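## Task

Remove cryo box W06 from the freezer and stand it upright in transfer pan PAN. Take cryo box M06, currently in PAN, and stand it upright on the freezer level LOWER with its front face pointing out toward the freezer opening. All other boxes must stay on their current levels, and no box may be dented. The wire shelf must rest flat on its ledges and PAN must lie flat on the base plate. Close the freezer door until its catch engages; an unlit lamp above the door is not proof of that. Nothing may count on the robot holding it in place at the end. Release everything and move the gripper away at the finish, though resting against or holding the door is still treated as clear.

## Robot and tools

Robot: one seven-joint arm with a two-finger parallel gripper, working in a physics simulation. Joints from base outward: waist, shoulder, upper arm roll, elbow, forearm roll, wrist pitch, wrist roll. Ranges (rad): waist, upper arm roll, forearm roll and wrist roll -69.115 to 69.115; shoulder -2.250 to 2.250; elbow -2.580 to 2.580; wrist pitch -2.100 to 2.100. Load limits (N m): 50.2 for the first four joints, 31.6 for the three wrist joints; a carried object adds to the load.

Frames. The scene frame has its origin on the table top under the arm base, +z up, +y to the left when facing along +x. The base may sit slightly tilted. Gripper axes: fingers point along gripper +z and close along gripper y. The reported end_effector_position is the spot between the pads when closed; closed fingertips reach about 19 mm past it, open ones about 6 mm, and closing pushes the tips about 13 mm further out, so keep that clearance from surfaces.

Row format (used by both motion tools): 8 numbers, each in [-1, 1]: dx, dy, dz, rx, ry, rz, position, speed. The first six are an offset, not a pose: a translation and a rotation vector, in the gripper's own axes, measured from the gripper's measured pose (not the last commanded one). Scale: 1.0 equals 0.6 m or 180 degrees. position sets the finger gap: +1 fully open (85 mm), 0 roughly 41 mm, about -0.8 pads touch, -1 closes until stopped. speed sets finger speed: about 20 mm/s at -1, 85 at 0, 150 at +1. Optionally 7 more numbers in [0, 1] follow, one stiffness multiplier per joint in the joint order above; they persist until replaced. Low values may stop small motions from starting.

execute_actions(actions): a list of up to 15 actions, run in sequence. Each action is a table of up to 15 rows; each row lasts one control step (1/30 s) and a short table repeats its final row to fill 15 steps. Every row in an action is an offset from the pose measured when that action began, not from the previous row; for the first action, that is the pose in the latest result. An empty list just returns state and images. Per step the command is clipped to 70 mm and 16 degrees from the measured pose, and after the action the arm goes no further than the last clipped pose, so large offsets need several actions. Position wins over orientation when both cannot be met.

move(target, speed, blocking): target is one row (8 numbers, optionally 15), an offset in gripper axes from the pose shown in the latest result that has one. The gripper follows a straight path taking 0.5 to 10 s (longer ones stop short). speed is the path's top speed in m/s, 0.002 to 0.5, default 0.25; rotation is capped at twice that in rad/s. The finger numbers are sent at the start. The path ignores obstacles, the hand can lag, stray or overshoot speed (especially with a near-straight arm), and faster contact or targets set deeper past contact hit harder. blocking=false returns after 0.5 s while the arm continues; then use wait(0) to check, and call wait or stop before sending other motion. The result adds a move: line: done (at rest near target), off_target, moving, held (a check blocked the final step) or fault, plus limits (paced = pose clipped; held = some steps blocked, after which the arm may surge) and the distance to target.

wait(seconds): 0 to 10; lets the scene run holding the last command, returns early if a running move finishes. stop(): brakes a running move (needs room if fast); fingers keep moving. zoom_image(camera, region): camera is cam_high, cam_low or cam_wrist; region [x0, y0, x1, y1] in pixels of that camera's 896x504 image, top-left origin, at most 504 by 504. finished_scene(scene): ends the current scene by number once the goal holds on its own; irreversible, and its result reports success and gives the next task.

Results: end_effector_position (m) and end_effector_quat_wxyz in the scene frame (less accurate at long reach); Hand target is what the controller is driving toward; position_measured_pct is about 50 minus 50 times the finger position, 0 when fully open, around 90 when pads meet on nothing; stopping below 90 means something is held or blocking. Joint positions and joint torques (with per-unit offsets and noise) are listed; step readings appear for execute_actions, with HELD marking held-back steps. A pose unreachable line means the clearance check (which includes the base mount) altered or blocked the command. Camera calibration (intrinsics and world-to-camera transforms) is provided and may be off by a couple of degrees and millimetres.

Gripping: to grasp, send position -1 and keep it. For a soft hold, open, then close to just under the object width; each extra millimetre adds force up to roughly 190-235 N per pad. To release, command a gap wider than the object. Fingers hold their place until the number changes by 0.01 or more, but re-close on their own if the object yields or slips.

Faults and cautions: reaching a joint load limit triggers a torque fault that freezes the arm for 10 s and drops the rest of the call. Holding loads heats motors; MOTOR HOT appears from 60 °C and at 75 °C an OVER-TEMPERATURE FAULT lets the arm sag. The robot keeps the last command while you are thinking. The freezer is free-standing: a corner shifted more than a thumb's width is bad and more than a hand's width fails the job. The UPPER wire shelf and PAN are loose. A box stacked on another box does not count as on a level. The inventory may misplace boxes; trust the IDs printed on lids and front faces. Loose items may get occasional small shoves. Avoid drops, slips, slams, hard impacts and strong pushes, and never knock anything off the table or out of the work area.

Each tool is called after "Emit:" by a JSON object that holds its "method" and its "body".

## Session

Emit:
{"method": "execute_actions", "body": {"actions": []}}

Scene clock: 0.00 s.
end_effector_position=(+0.5187, +0.0482, +0.2601) position_measured_pct=0.0 end_effector_quat_wxyz=(-0.129, +0.342, +0.662, +0.654)
Joint positions: [ 0.782  0.946 -0.301  1.775 -1.227  1.462  2.15 ]
Joint velocities: [ 0.    -0.002 -0.     0.001 -0.     0.     0.   ]
Joint torques (N m, as the joint torque sensors report them, + toward a larger angle): no reading
Motor temperatures (°C, as the motors report them): [35 37 32 34 37 38 44]
Hand target: +0.519, +0.048, +0.260; -0.129, +0.342, +0.662, +0.654
Joint stiffness scale: [1. 1. 1. 1. 1. 1. 1.]

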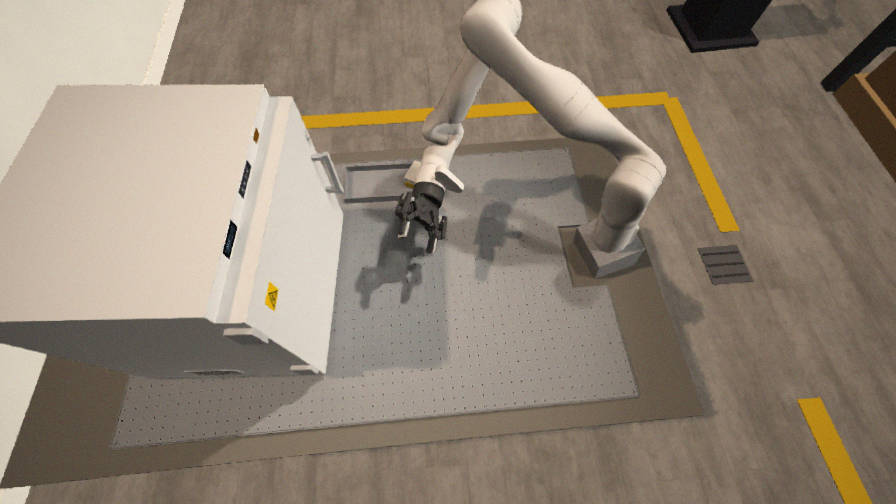

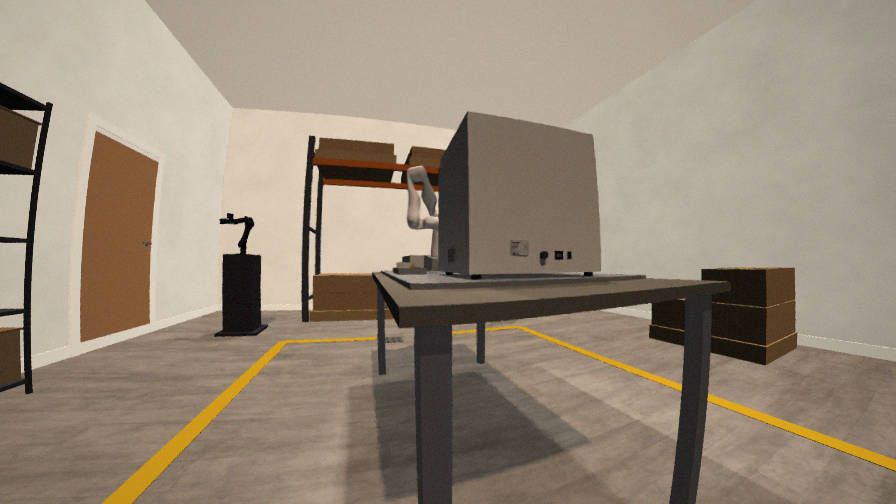

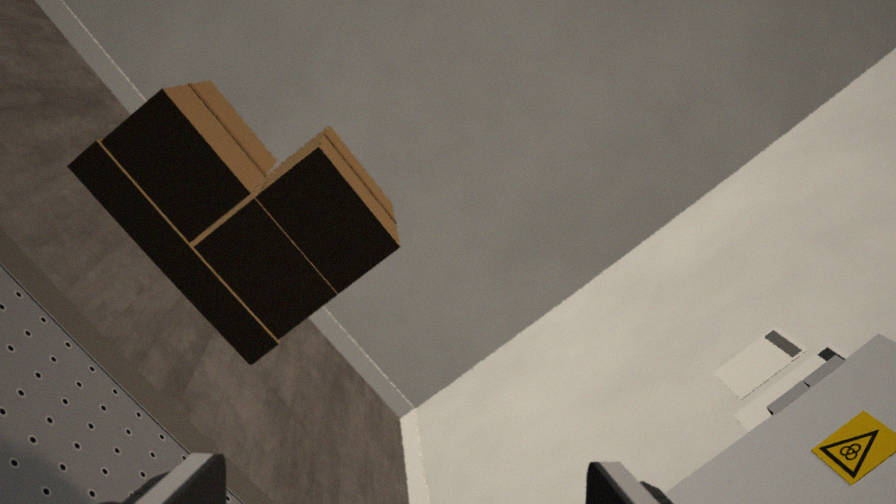

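Emit:
{"method": "move", "body": {"target": [-0.03,0.06,-0.335,-0.395,-0.156,0.267,1,0]}}

Emit:
{"method": "zoom_image", "body": {"camera": "cam_high", "region": [240,80,540,250]}}

Scene clock: 4.03 s.
end_effector_position=(+0.4985, -0.1499, +0.2959) position_measured_pct=0.0 end_effector_quat_wxyz=(-0.003, +0.709, +0.005, +0.705)
Joint positions: [ 1.118  1.103 -0.442  2.557 -2.252  1.766  2.144]
Joint velocities: [ 0.003 -0.006 -0.006  0.005 -0.003  0.001 -0.001]
Joint torques (N m, as the joint torque sensors report them, + toward a larger angle): [  2.79 -14.16  -3.4    2.17   1.83   2.26  -0.19]
Motor temperatures (°C, as the motors report them): [35 37 32 34 37 38 44]
Hand target: +0.499, -0.151, +0.299; -0.003, +0.707, +0.000, +0.707
Off the commanded pose: 0.004 m, 1 deg.
Joint stiffness scale: [1. 1. 1. 1. 1. 1. 1.]
move: off_target
camera_calibration (this result's frames):
cam_wrist: T_world_to_cam=[[-0.0282042, -0.998309, 0.0508381, -0.161368], [0.00251547, -0.0509291, -0.998699, 0.347377], [0.999599, -0.0280396, 0.00394763, -0.353082], [0, 0, 0, 1]] pos_world=[0.347515, -0.153304, 0.356522]

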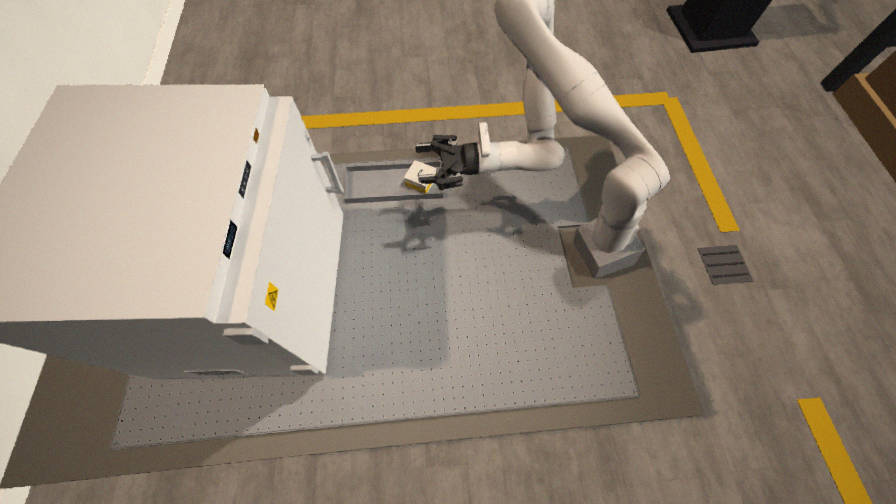

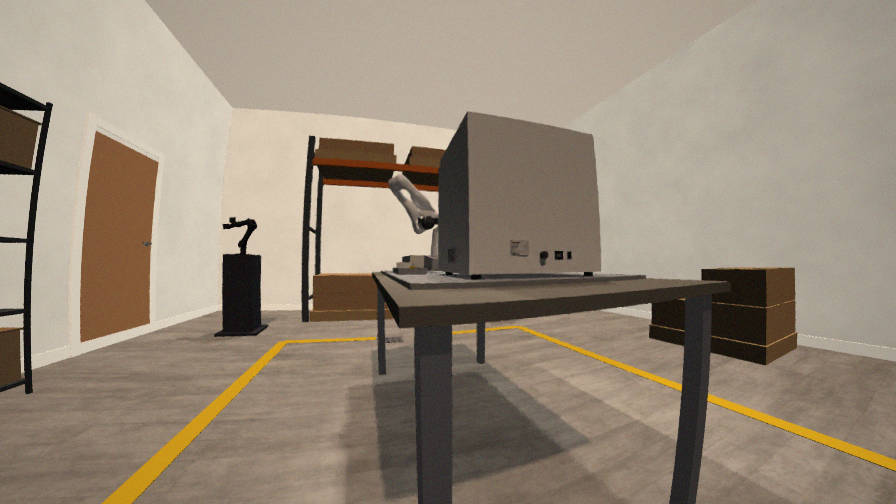

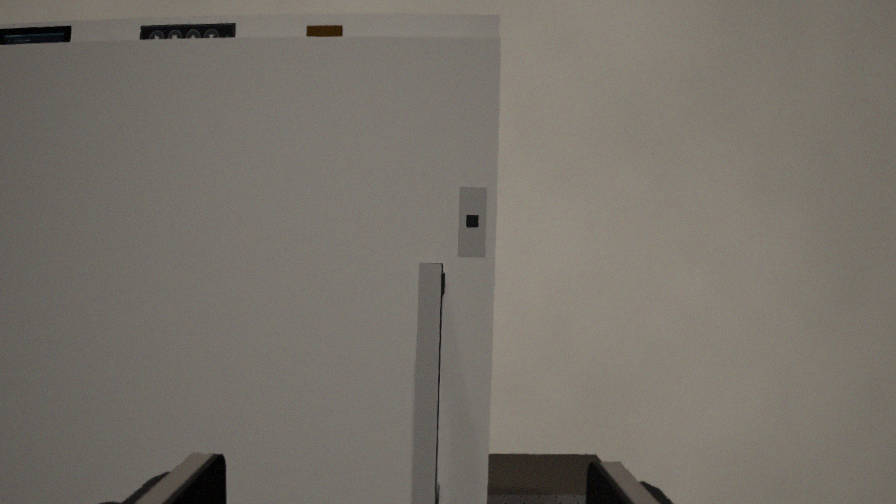

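Region (240, 80, 540, 250) of cam_high's 896x504 image, scaled by 1.680, with more detail than that image has; it fills the top 286 rows of this view, and the rest is white.

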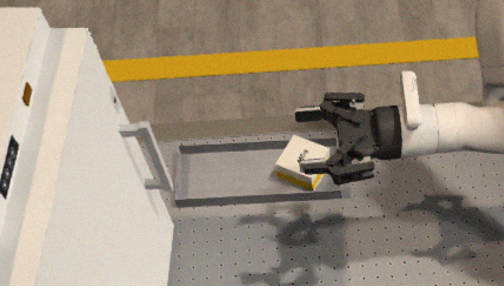

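Emit:
{"method": "move", "body": {"target": [-0.02,0.003,0.32,0,0,0,0.3,0], "speed": 0.12}}

Emit:
{"method": "zoom_image", "body": {"camera": "cam_high", "region": [280,120,480,230]}}

Scene clock: 6.20 s.
end_effector_position=(+0.6885, -0.1513, +0.2830) position_measured_pct=34.9 end_effector_quat_wxyz=(-0.000, +0.709, +0.008, +0.706)
Joint positions: [ 0.88   0.998 -0.619  2.081 -2.632  1.381  1.908]
Joint velocities: [-0.005 -0.    -0.    -0.002 -0.003 -0.    -0.   ]
Joint torques (N m, as the joint torque sensors report them, + toward a larger angle): [  2.34 -18.63  -4.11  -2.61   1.16   2.53  -0.39]
Motor temperatures (°C, as the motors report them): [35 37 32 34 37 38 44]
Hand target: +0.691, -0.150, +0.283; -0.003, +0.709, +0.005, +0.705
Off the commanded pose: 0.003 m, 0 deg.
Joint stiffness scale: [1. 1. 1. 1. 1. 1. 1.]
move: done
camera_calibration (this result's frames):
cam_wrist: T_world_to_cam=[[-0.0283994, -0.997831, 0.0593795, -0.159033], [0.00352113, -0.059503, -0.998222, 0.331827], [0.99959, -0.0281399, 0.00520335, -0.543389], [0, 0, 0, 1]] pos_world=[0.537481, -0.154234, 0.343507]

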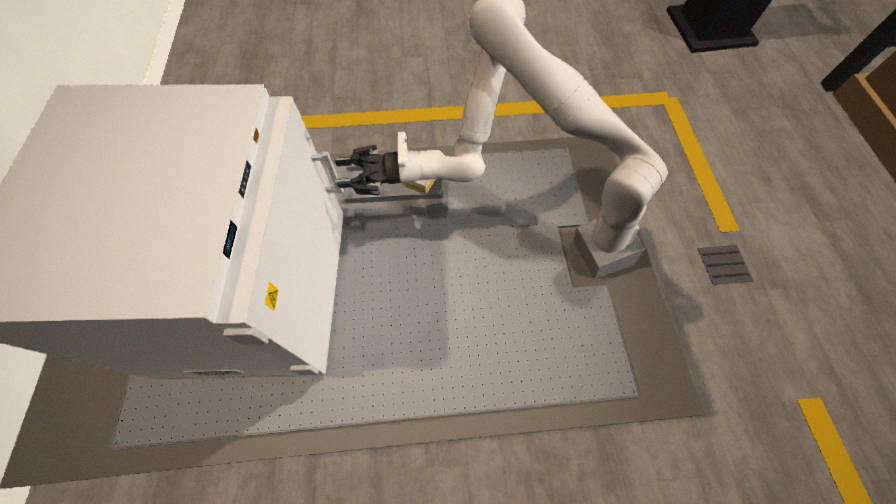

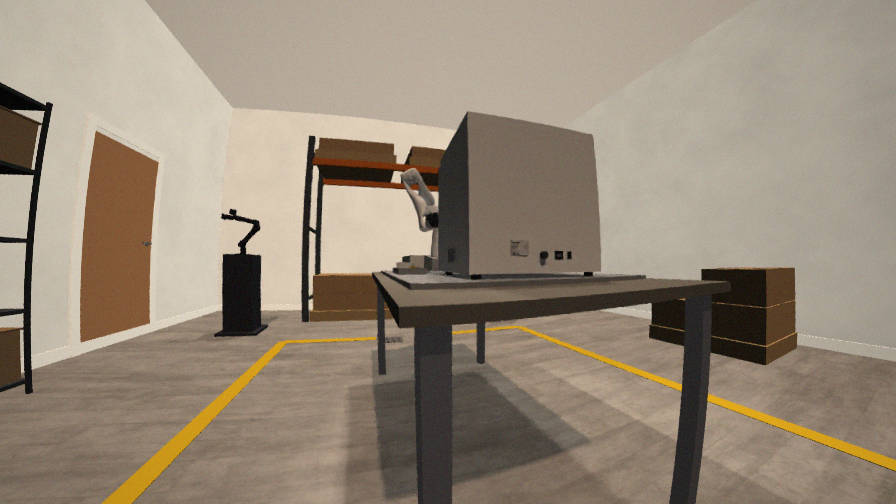

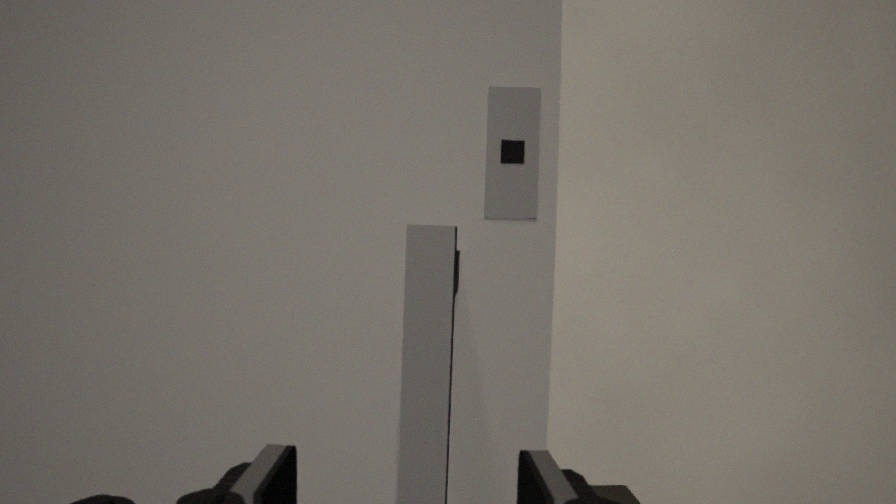

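Region (280, 120, 480, 230) of cam_high's 896x504 image, scaled by 2.520, with more detail than that image has; it fills the top 277 rows of this view, and the rest is white.

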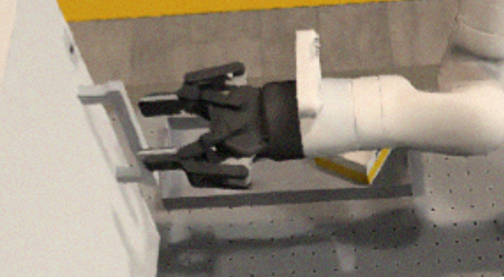

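Emit:
{"method": "move", "body": {"target": [0,0.005,0.03,-0.015,0,0,0.3,0], "speed": 0.05}}

Emit:
{"method": "move", "body": {"target": [0,0,0,0,0,0,-1,0]}}

Emit:
{"method": "move", "body": {"target": [0,-0.027,-0.118,-0.055,0,0,-1,0], "speed": 0.04}}

Scene clock: 7.33 s.
end_effector_position=(+0.7049, -0.1537, +0.2816) position_measured_pct=34.9 end_effector_quat_wxyz=(+0.014, +0.709, -0.010, +0.705)
Joint positions: [ 0.834  0.997 -0.622  2.049 -2.717  1.381  1.915]
Joint velocities: [-0.005 -0.003 -0.    -0.    -0.    -0.     0.001]
Joint torques (N m, as the joint torque sensors report them, + toward a larger angle): [  2.77 -18.87  -4.37  -2.63   1.11   2.56  -0.18]
Motor temperatures (°C, as the motors report them): [35 37 32 34 37 38 44]
Hand target: +0.707, -0.154, +0.283; +0.016, +0.708, -0.009, +0.706
Off the commanded pose: 0.002 m, 0 deg.
Joint stiffness scale: [1. 1. 1. 1. 1. 1. 1.]
move: done
camera_calibration (this result's frames):
cam_wrist: T_world_to_cam=[[-0.0725645, -0.995839, 0.0551307, -0.128251], [0.000908637, -0.0553424, -0.998467, 0.332779], [0.997363, -0.0724032, 0.00492075, -0.564952], [0, 0, 0, 1]] pos_world=[0.553854, -0.150205, 0.34212]

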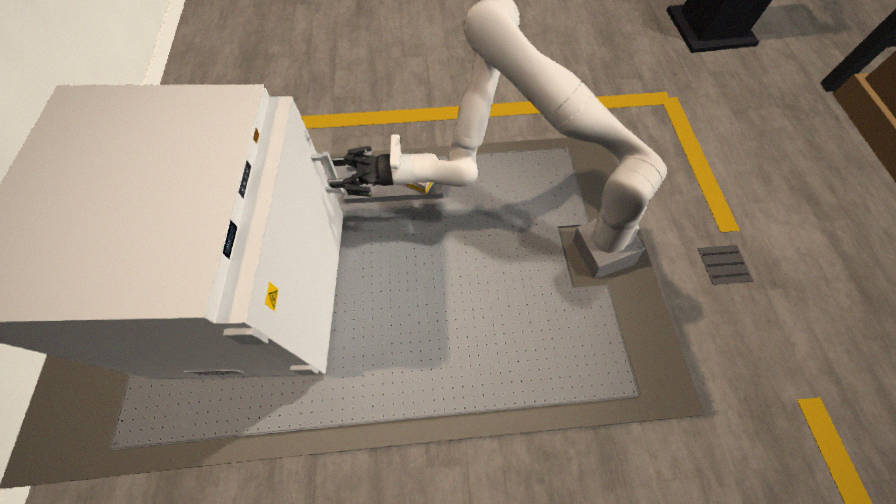

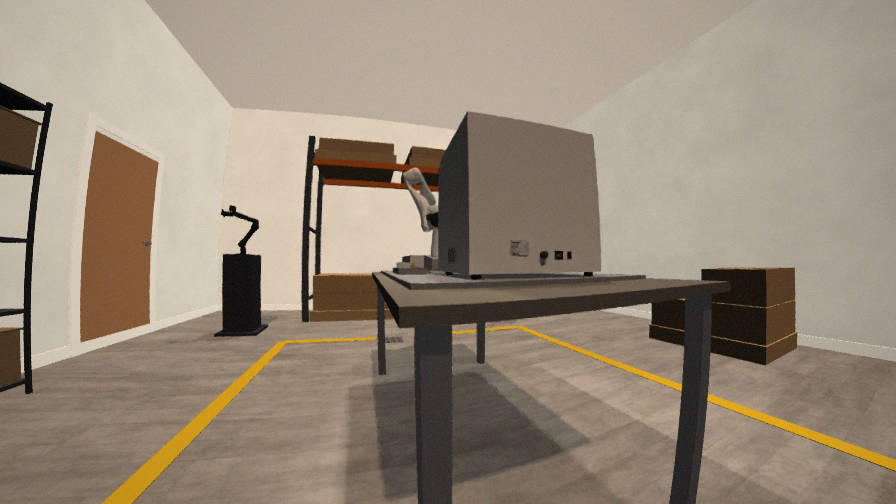

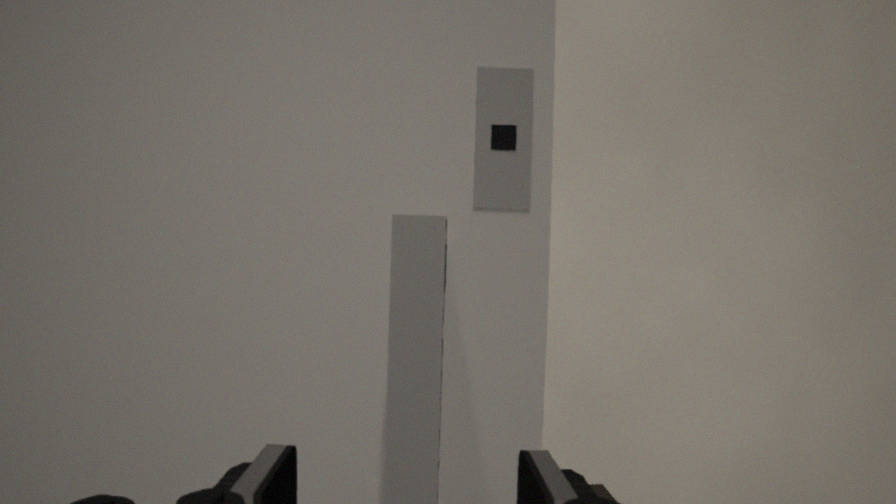

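Scene clock: 8.17 s.
end_effector_position=(+0.7046, -0.1548, +0.2816) position_measured_pct=81.3 end_effector_quat_wxyz=(+0.015, +0.709, -0.010, +0.705)
Joint positions: [ 0.836  0.997 -0.622  2.049 -2.718  1.381  1.915]
Joint velocities: [ 0.     0.002  0.     0.    -0.    -0.    -0.   ]
Joint torques (N m, as the joint torque sensors report them, + toward a larger angle): [  0.52 -18.68  -5.02  -4.56   1.5    1.73  -0.07]
Motor temperatures (°C, as the motors report them): [35 37 32 34 37 38 44]
Hand target: +0.705, -0.154, +0.282; +0.014, +0.709, -0.010, +0.705
Off the commanded pose: 0.001 m, 0 deg.
Joint stiffness scale: [1. 1. 1. 1. 1. 1. 1.]
move: done
camera_calibration (this result's frames):
cam_wrist: T_world_to_cam=[[-0.0746436, -0.995681, 0.0552133, -0.1279], [0.000475566, -0.0554033, -0.998464, 0.332977], [0.99721, -0.0745027, 0.00460901, -0.56492], [0, 0, 0, 1]] pos_world=[0.553639, -0.150987, 0.342131]

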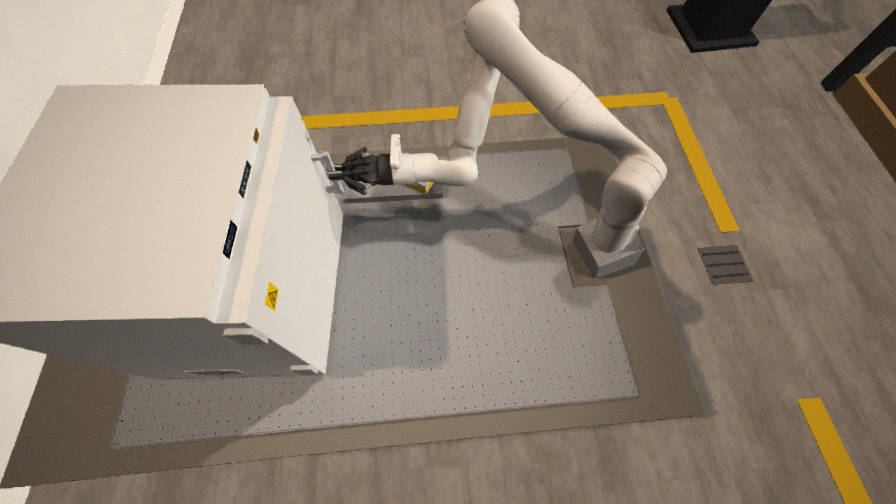

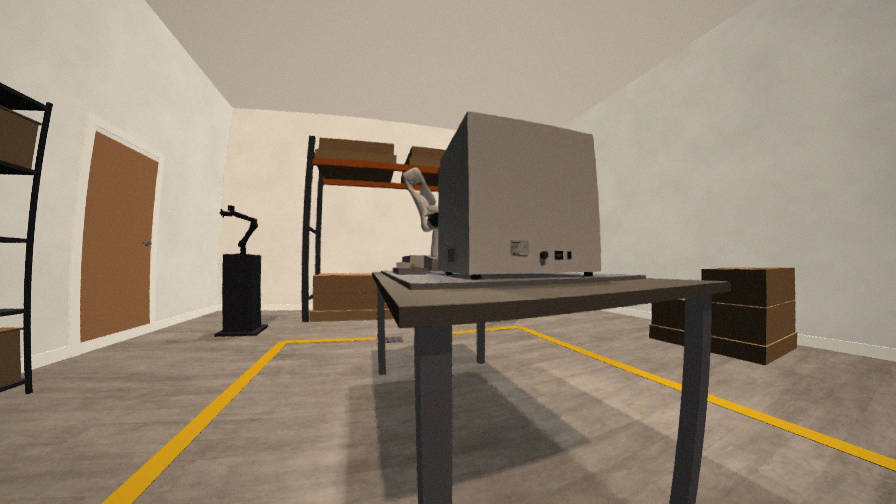

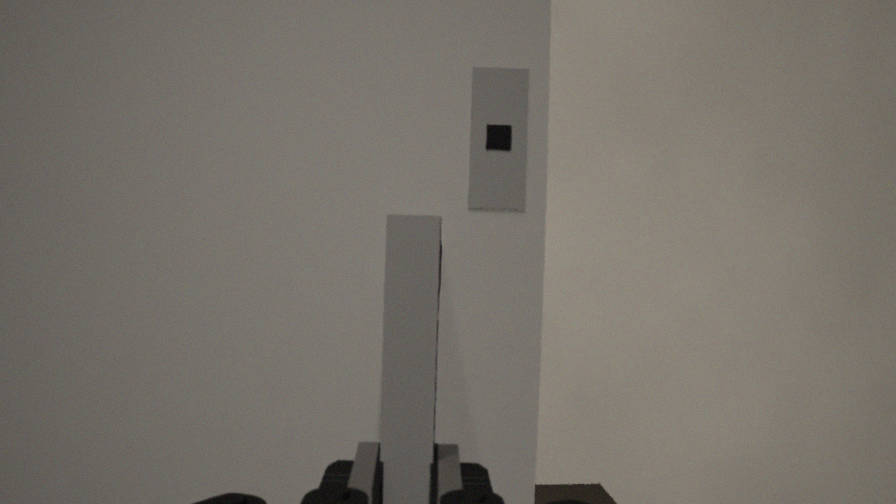

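Scene clock: 10.60 s.
end_effector_position=(+0.6361, -0.1338, +0.2815) position_measured_pct=81.3 end_effector_quat_wxyz=(+0.071, +0.705, -0.069, +0.702)
Joint positions: [ 0.733  1.026 -0.655  2.309 -2.965  1.756  2.05 ]
Joint velocities: [-0.009  0.002  0.     0.003 -0.016  0.012  0.001]
Joint torques (N m, as the joint torque sensors report them, + toward a larger angle): [  4.22 -18.56  -3.02  -0.92   1.78   3.43  -0.1 ]
Motor temperatures (°C, as the motors report them): [35 37 32 34 37 39 44]
Hand target: +0.635, -0.136, +0.282; +0.075, +0.705, -0.071, +0.702
Off the commanded pose: 0.003 m, 1 deg.
Joint stiffness scale: [1. 1. 1. 1. 1. 1. 1.]
move: done
camera_calibration (this result's frames):
cam_wrist: T_world_to_cam=[[-0.235482, -0.970511, 0.0515401, -0.00535291], [-0.00759143, -0.051193, -0.99866, 0.339869], [0.971849, -0.235558, 0.00468746, -0.50041], [0, 0, 0, 1]] pos_world=[0.487643, -0.105672, 0.342035]

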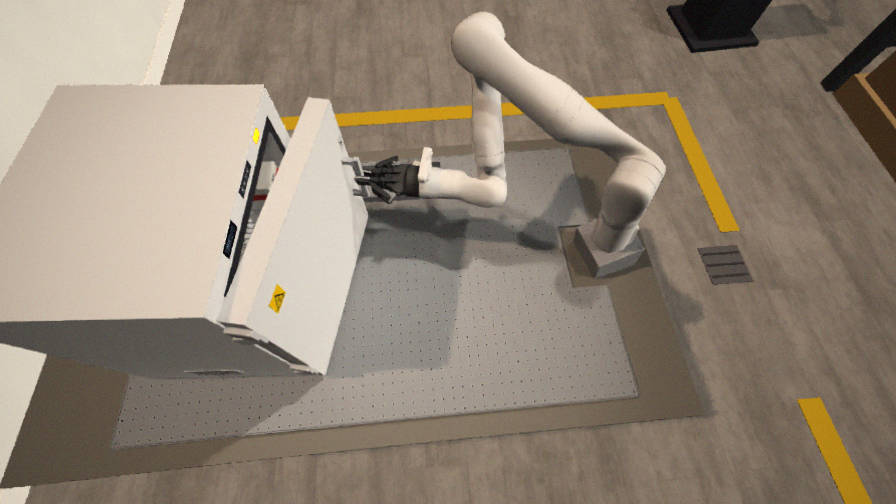

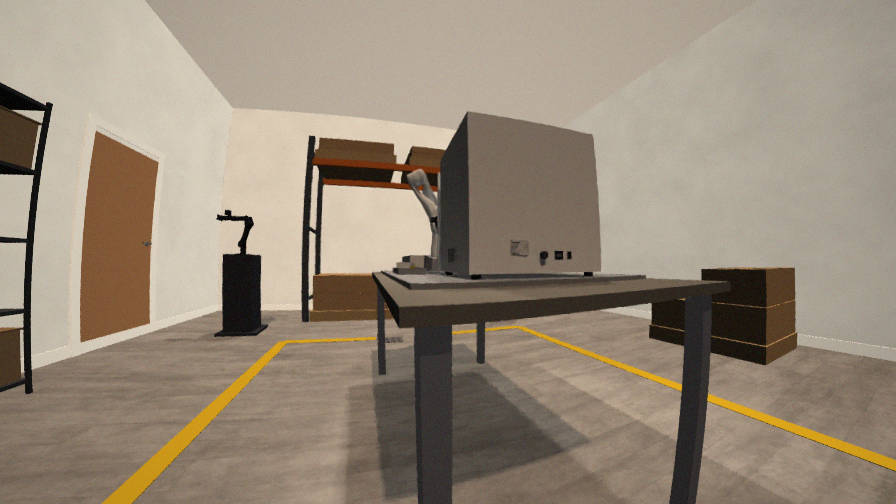

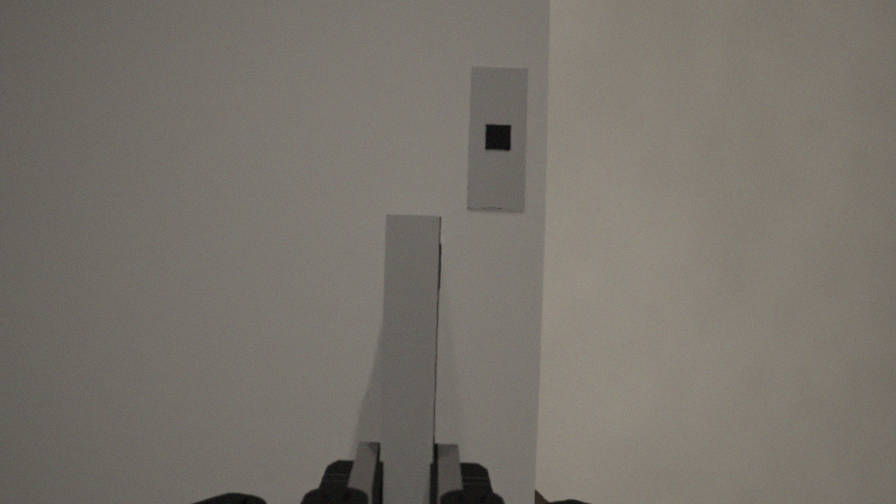

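Emit:
{"method": "move", "body": {"target": [0,-0.024,-0.095,-0.044,0,0,-1,0], "speed": 0.05}}

Emit:
{"method": "execute_actions", "body": {"actions": [[[0,0,0,0,0,0,0.3,1]],[[0,0,-0.06,0.04,0,0,0.3,1]],[[0,0,0,0,0,0,-1,1]]]}}

Emit:
{"method": "move", "body": {"target": [0,0.23,0,0.4,0,0,-1,0]}}

Scene clock: 12.47 s.
end_effector_position=(+0.5850, -0.1091, +0.2814) position_measured_pct=81.3 end_effector_quat_wxyz=(+0.114, +0.705, -0.115, +0.690)
Joint positions: [ 0.613  1.112 -0.778  2.47  -3.195  2.091  2.137]
Joint velocities: [ 0.025  0.019 -0.056  0.001  0.     0.002  0.059]
Joint torques (N m, as the joint torque sensors report them, + toward a larger angle): [  1.16 -17.66  -3.7    2.14   2.22   2.04  -0.48]
Motor temperatures (°C, as the motors report them): [35 37 32 34 37 39 44]
Hand target: +0.584, -0.109, +0.282; +0.114, +0.705, -0.115, +0.690
Off the commanded pose: 0.002 m, 1 deg.
Joint stiffness scale: [1. 1. 1. 1. 1. 1. 1.]
joint sent to its limit — the command would take joint 6 (wrist pitch) past its upper limit, so that joint was sent only as far as its limit.
move: done
camera_calibration (this result's frames):
cam_wrist: T_world_to_cam=[[-0.355384, -0.933292, 0.0516534, 0.0807637], [-0.0298208, -0.0439121, -0.99859, 0.354393], [0.934244, -0.356424, -0.0122258, -0.431394], [0, 0, 0, 1]] pos_world=[0.442298, -0.0628208, 0.344447]

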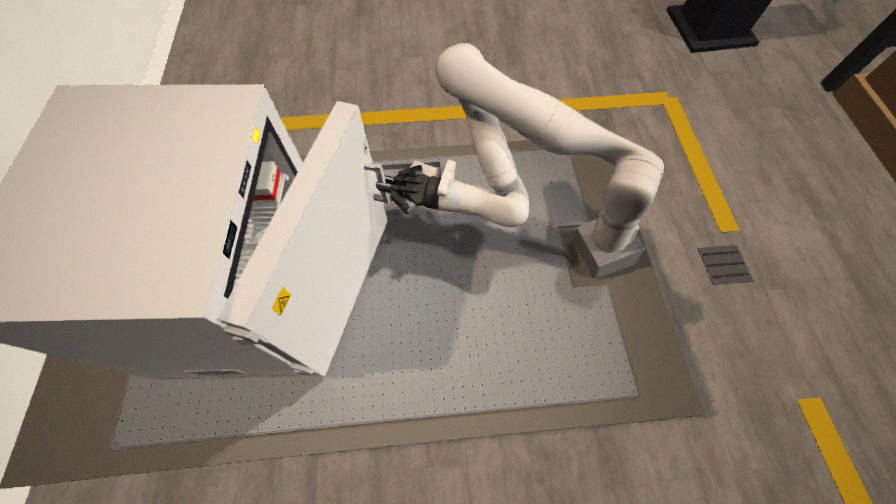

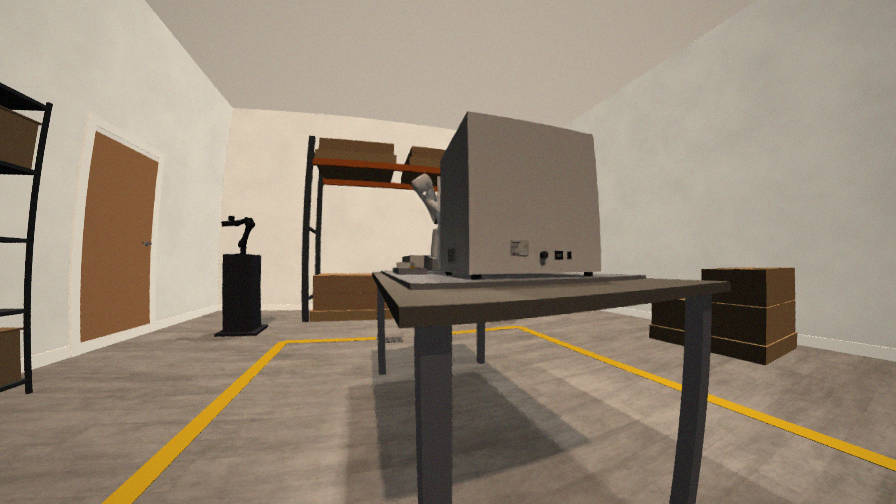

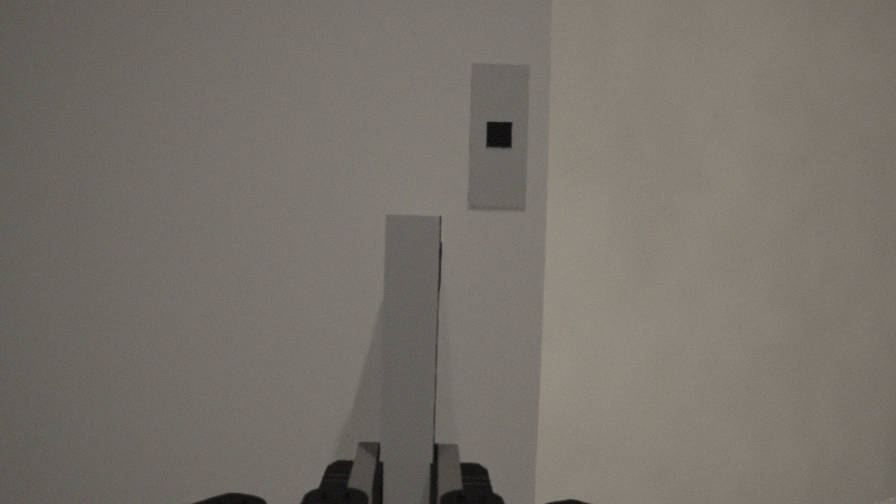

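Scene clock: 13.97 s.
end_effector_position=(+0.5571, -0.0940, +0.2838) position_measured_pct=91.7 end_effector_quat_wxyz=(+0.065, +0.712, -0.065, +0.696)
Joint positions: [ 0.697  1.156 -0.717  2.573 -2.923  2.091  2.231]
Joint velocities: [ 0.    -0.001 -0.001 -0.001  0.     0.    -0.001]
Joint torques (N m, as the joint torque sensors report them, + toward a larger angle): [  2.12 -15.67  -3.4    2.39   1.87   2.03  -0.2 ]
Motor temperatures (°C, as the motors report them): [35 37 32 34 37 39 44]
Hand target: +0.557, -0.094, +0.284; +0.065, +0.712, -0.065, +0.696
Off the commanded pose: 0.000 m, 0 deg.
Joint stiffness scale: [1. 1. 1. 1. 1. 1. 1.]
Step readings (end_effector_position; steps 1 to 15: 1st action; 16 to 30: 2nd action; 31 to 45: 3rd action):
0: (+0.5850, -0.1091, +0.2814)
1: (+0.5850, -0.1091, +0.2814)
2: (+0.5850, -0.1091, +0.2814)
4: (+0.5850, -0.1091, +0.2814)
8: (+0.5850, -0.1091, +0.2814)
15: (+0.5850, -0.1091, +0.2814)
16: (+0.5849, -0.1089, +0.2814)
17: (+0.5835, -0.1071, +0.2816)
19: (+0.5760, -0.1009, +0.2815)
23: (+0.5633, -0.0926, +0.2833)
30: (+0.5574, -0.0938, +0.2839)
31: (+0.5571, -0.0940, +0.2838)
32: (+0.5571, -0.0940, +0.2838)
34: (+0.5571, -0.0940, +0.2838)
38: (+0.5571, -0.0940, +0.2838)
45: end_effector_position above
camera_calibration (this result's frames):
cam_wrist: T_world_to_cam=[[-0.220861, -0.973867, 0.0529398, 0.0056625], [-0.025498, -0.0484961, -0.998498, 0.35379], [0.974972, -0.221879, -0.0141208, -0.409423], [0, 0, 0, 1]] pos_world=[0.409447, -0.0681704, 0.347177]

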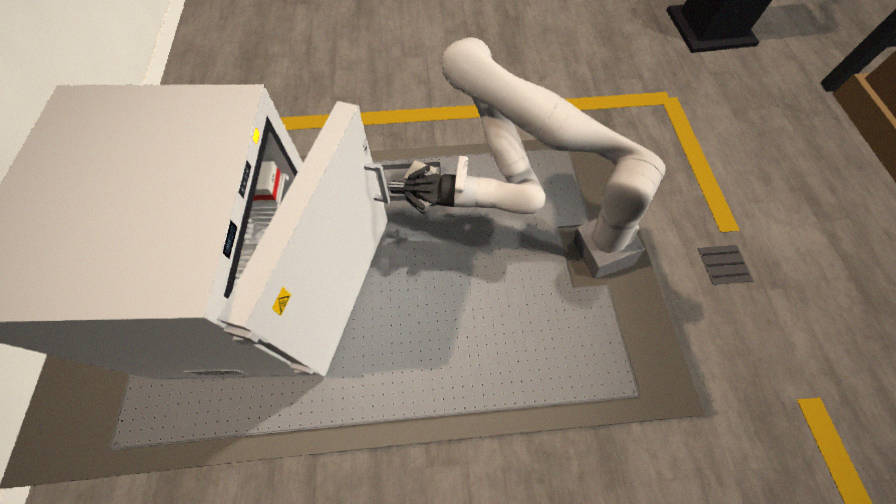

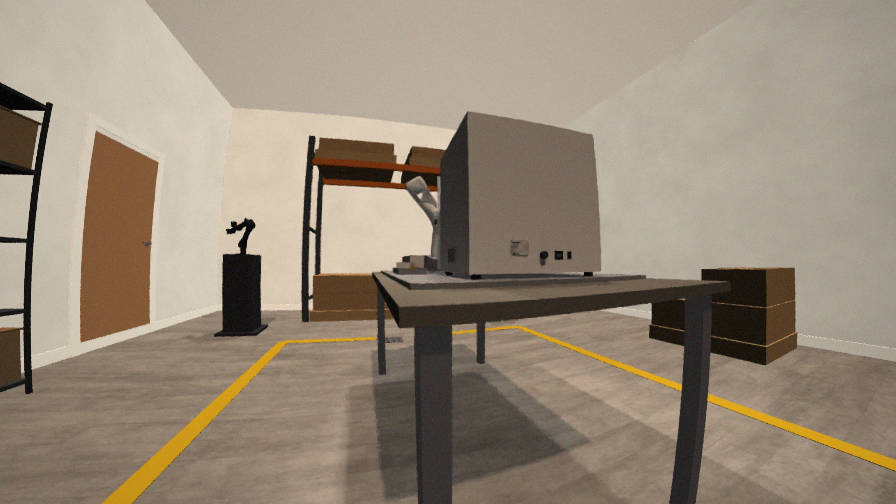

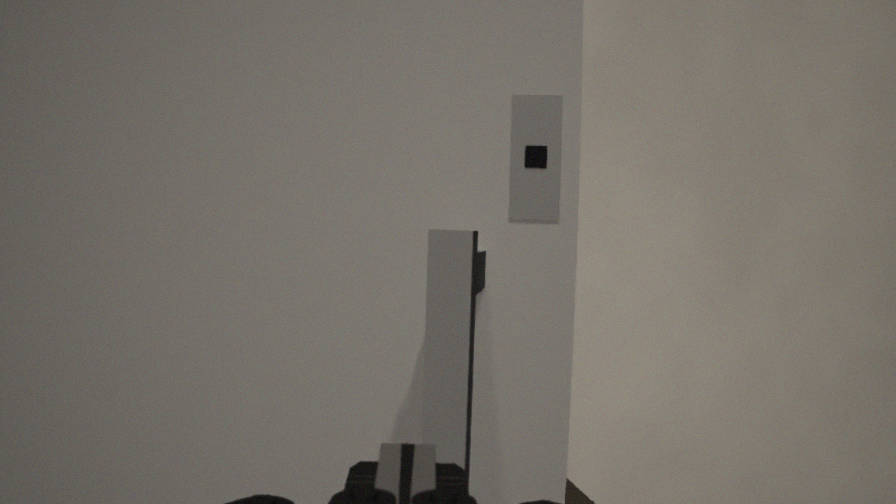

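Scene clock: 17.03 s.
end_effector_position=(+0.5330, -0.2320, +0.2855) position_measured_pct=91.7 end_effector_quat_wxyz=(-0.359, +0.617, +0.357, +0.602)
Joint positions: [ 1.079  1.189 -0.18   1.147 -1.225  1.873  0.88 ]
Joint velocities: [-0.003  0.006 -0.    -0.003 -0.003  0.002 -0.001]
Joint torques (N m, as the joint torque sensors report them, + toward a larger angle): [  4.84 -23.09  -2.18  -5.11  -1.6    2.23  -0.36]
Motor temperatures (°C, as the motors report them): [35 37 32 34 37 39 44]
Hand target: +0.531, -0.231, +0.284; -0.364, +0.617, +0.357, +0.599
Off the commanded pose: 0.003 m, 1 deg.
Joint stiffness scale: [1. 1. 1. 1. 1. 1. 1.]
move: done
camera_calibration (this result's frames):
cam_wrist: T_world_to_cam=[[0.852367, -0.521674, 0.0364166, -0.596544], [0.0267474, -0.0260558, -0.999303, 0.325781], [0.522259, 0.852747, -0.00825568, 0.0724126], [0, 0, 0, 1]] pos_world=[0.461943, -0.364463, 0.347876]

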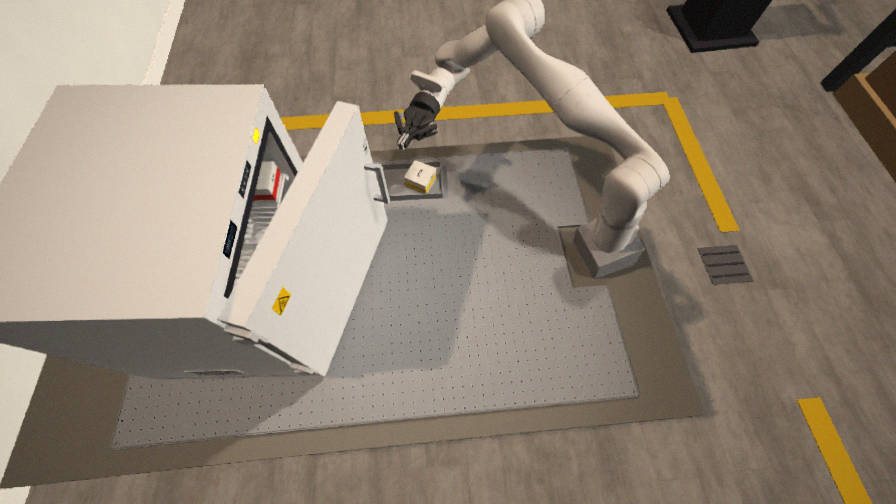

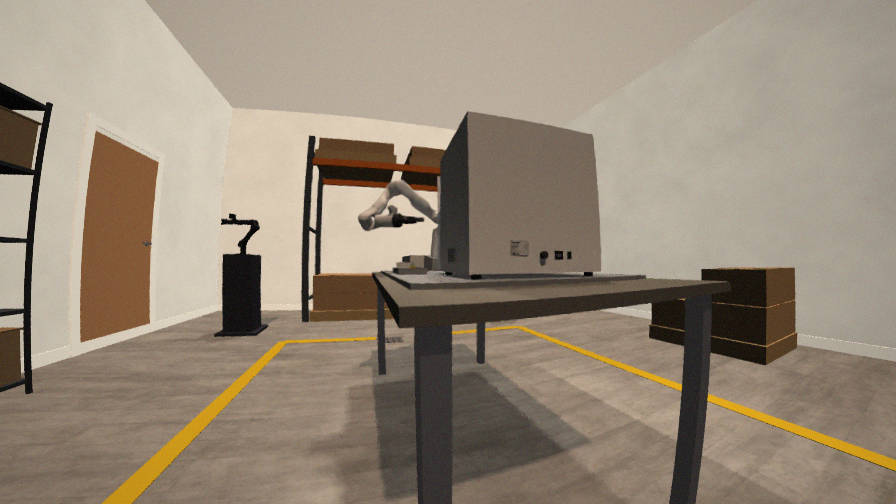

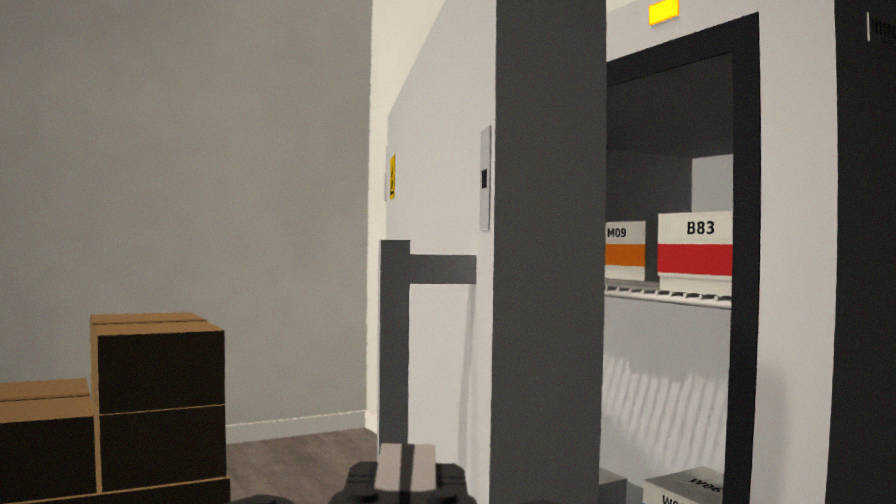

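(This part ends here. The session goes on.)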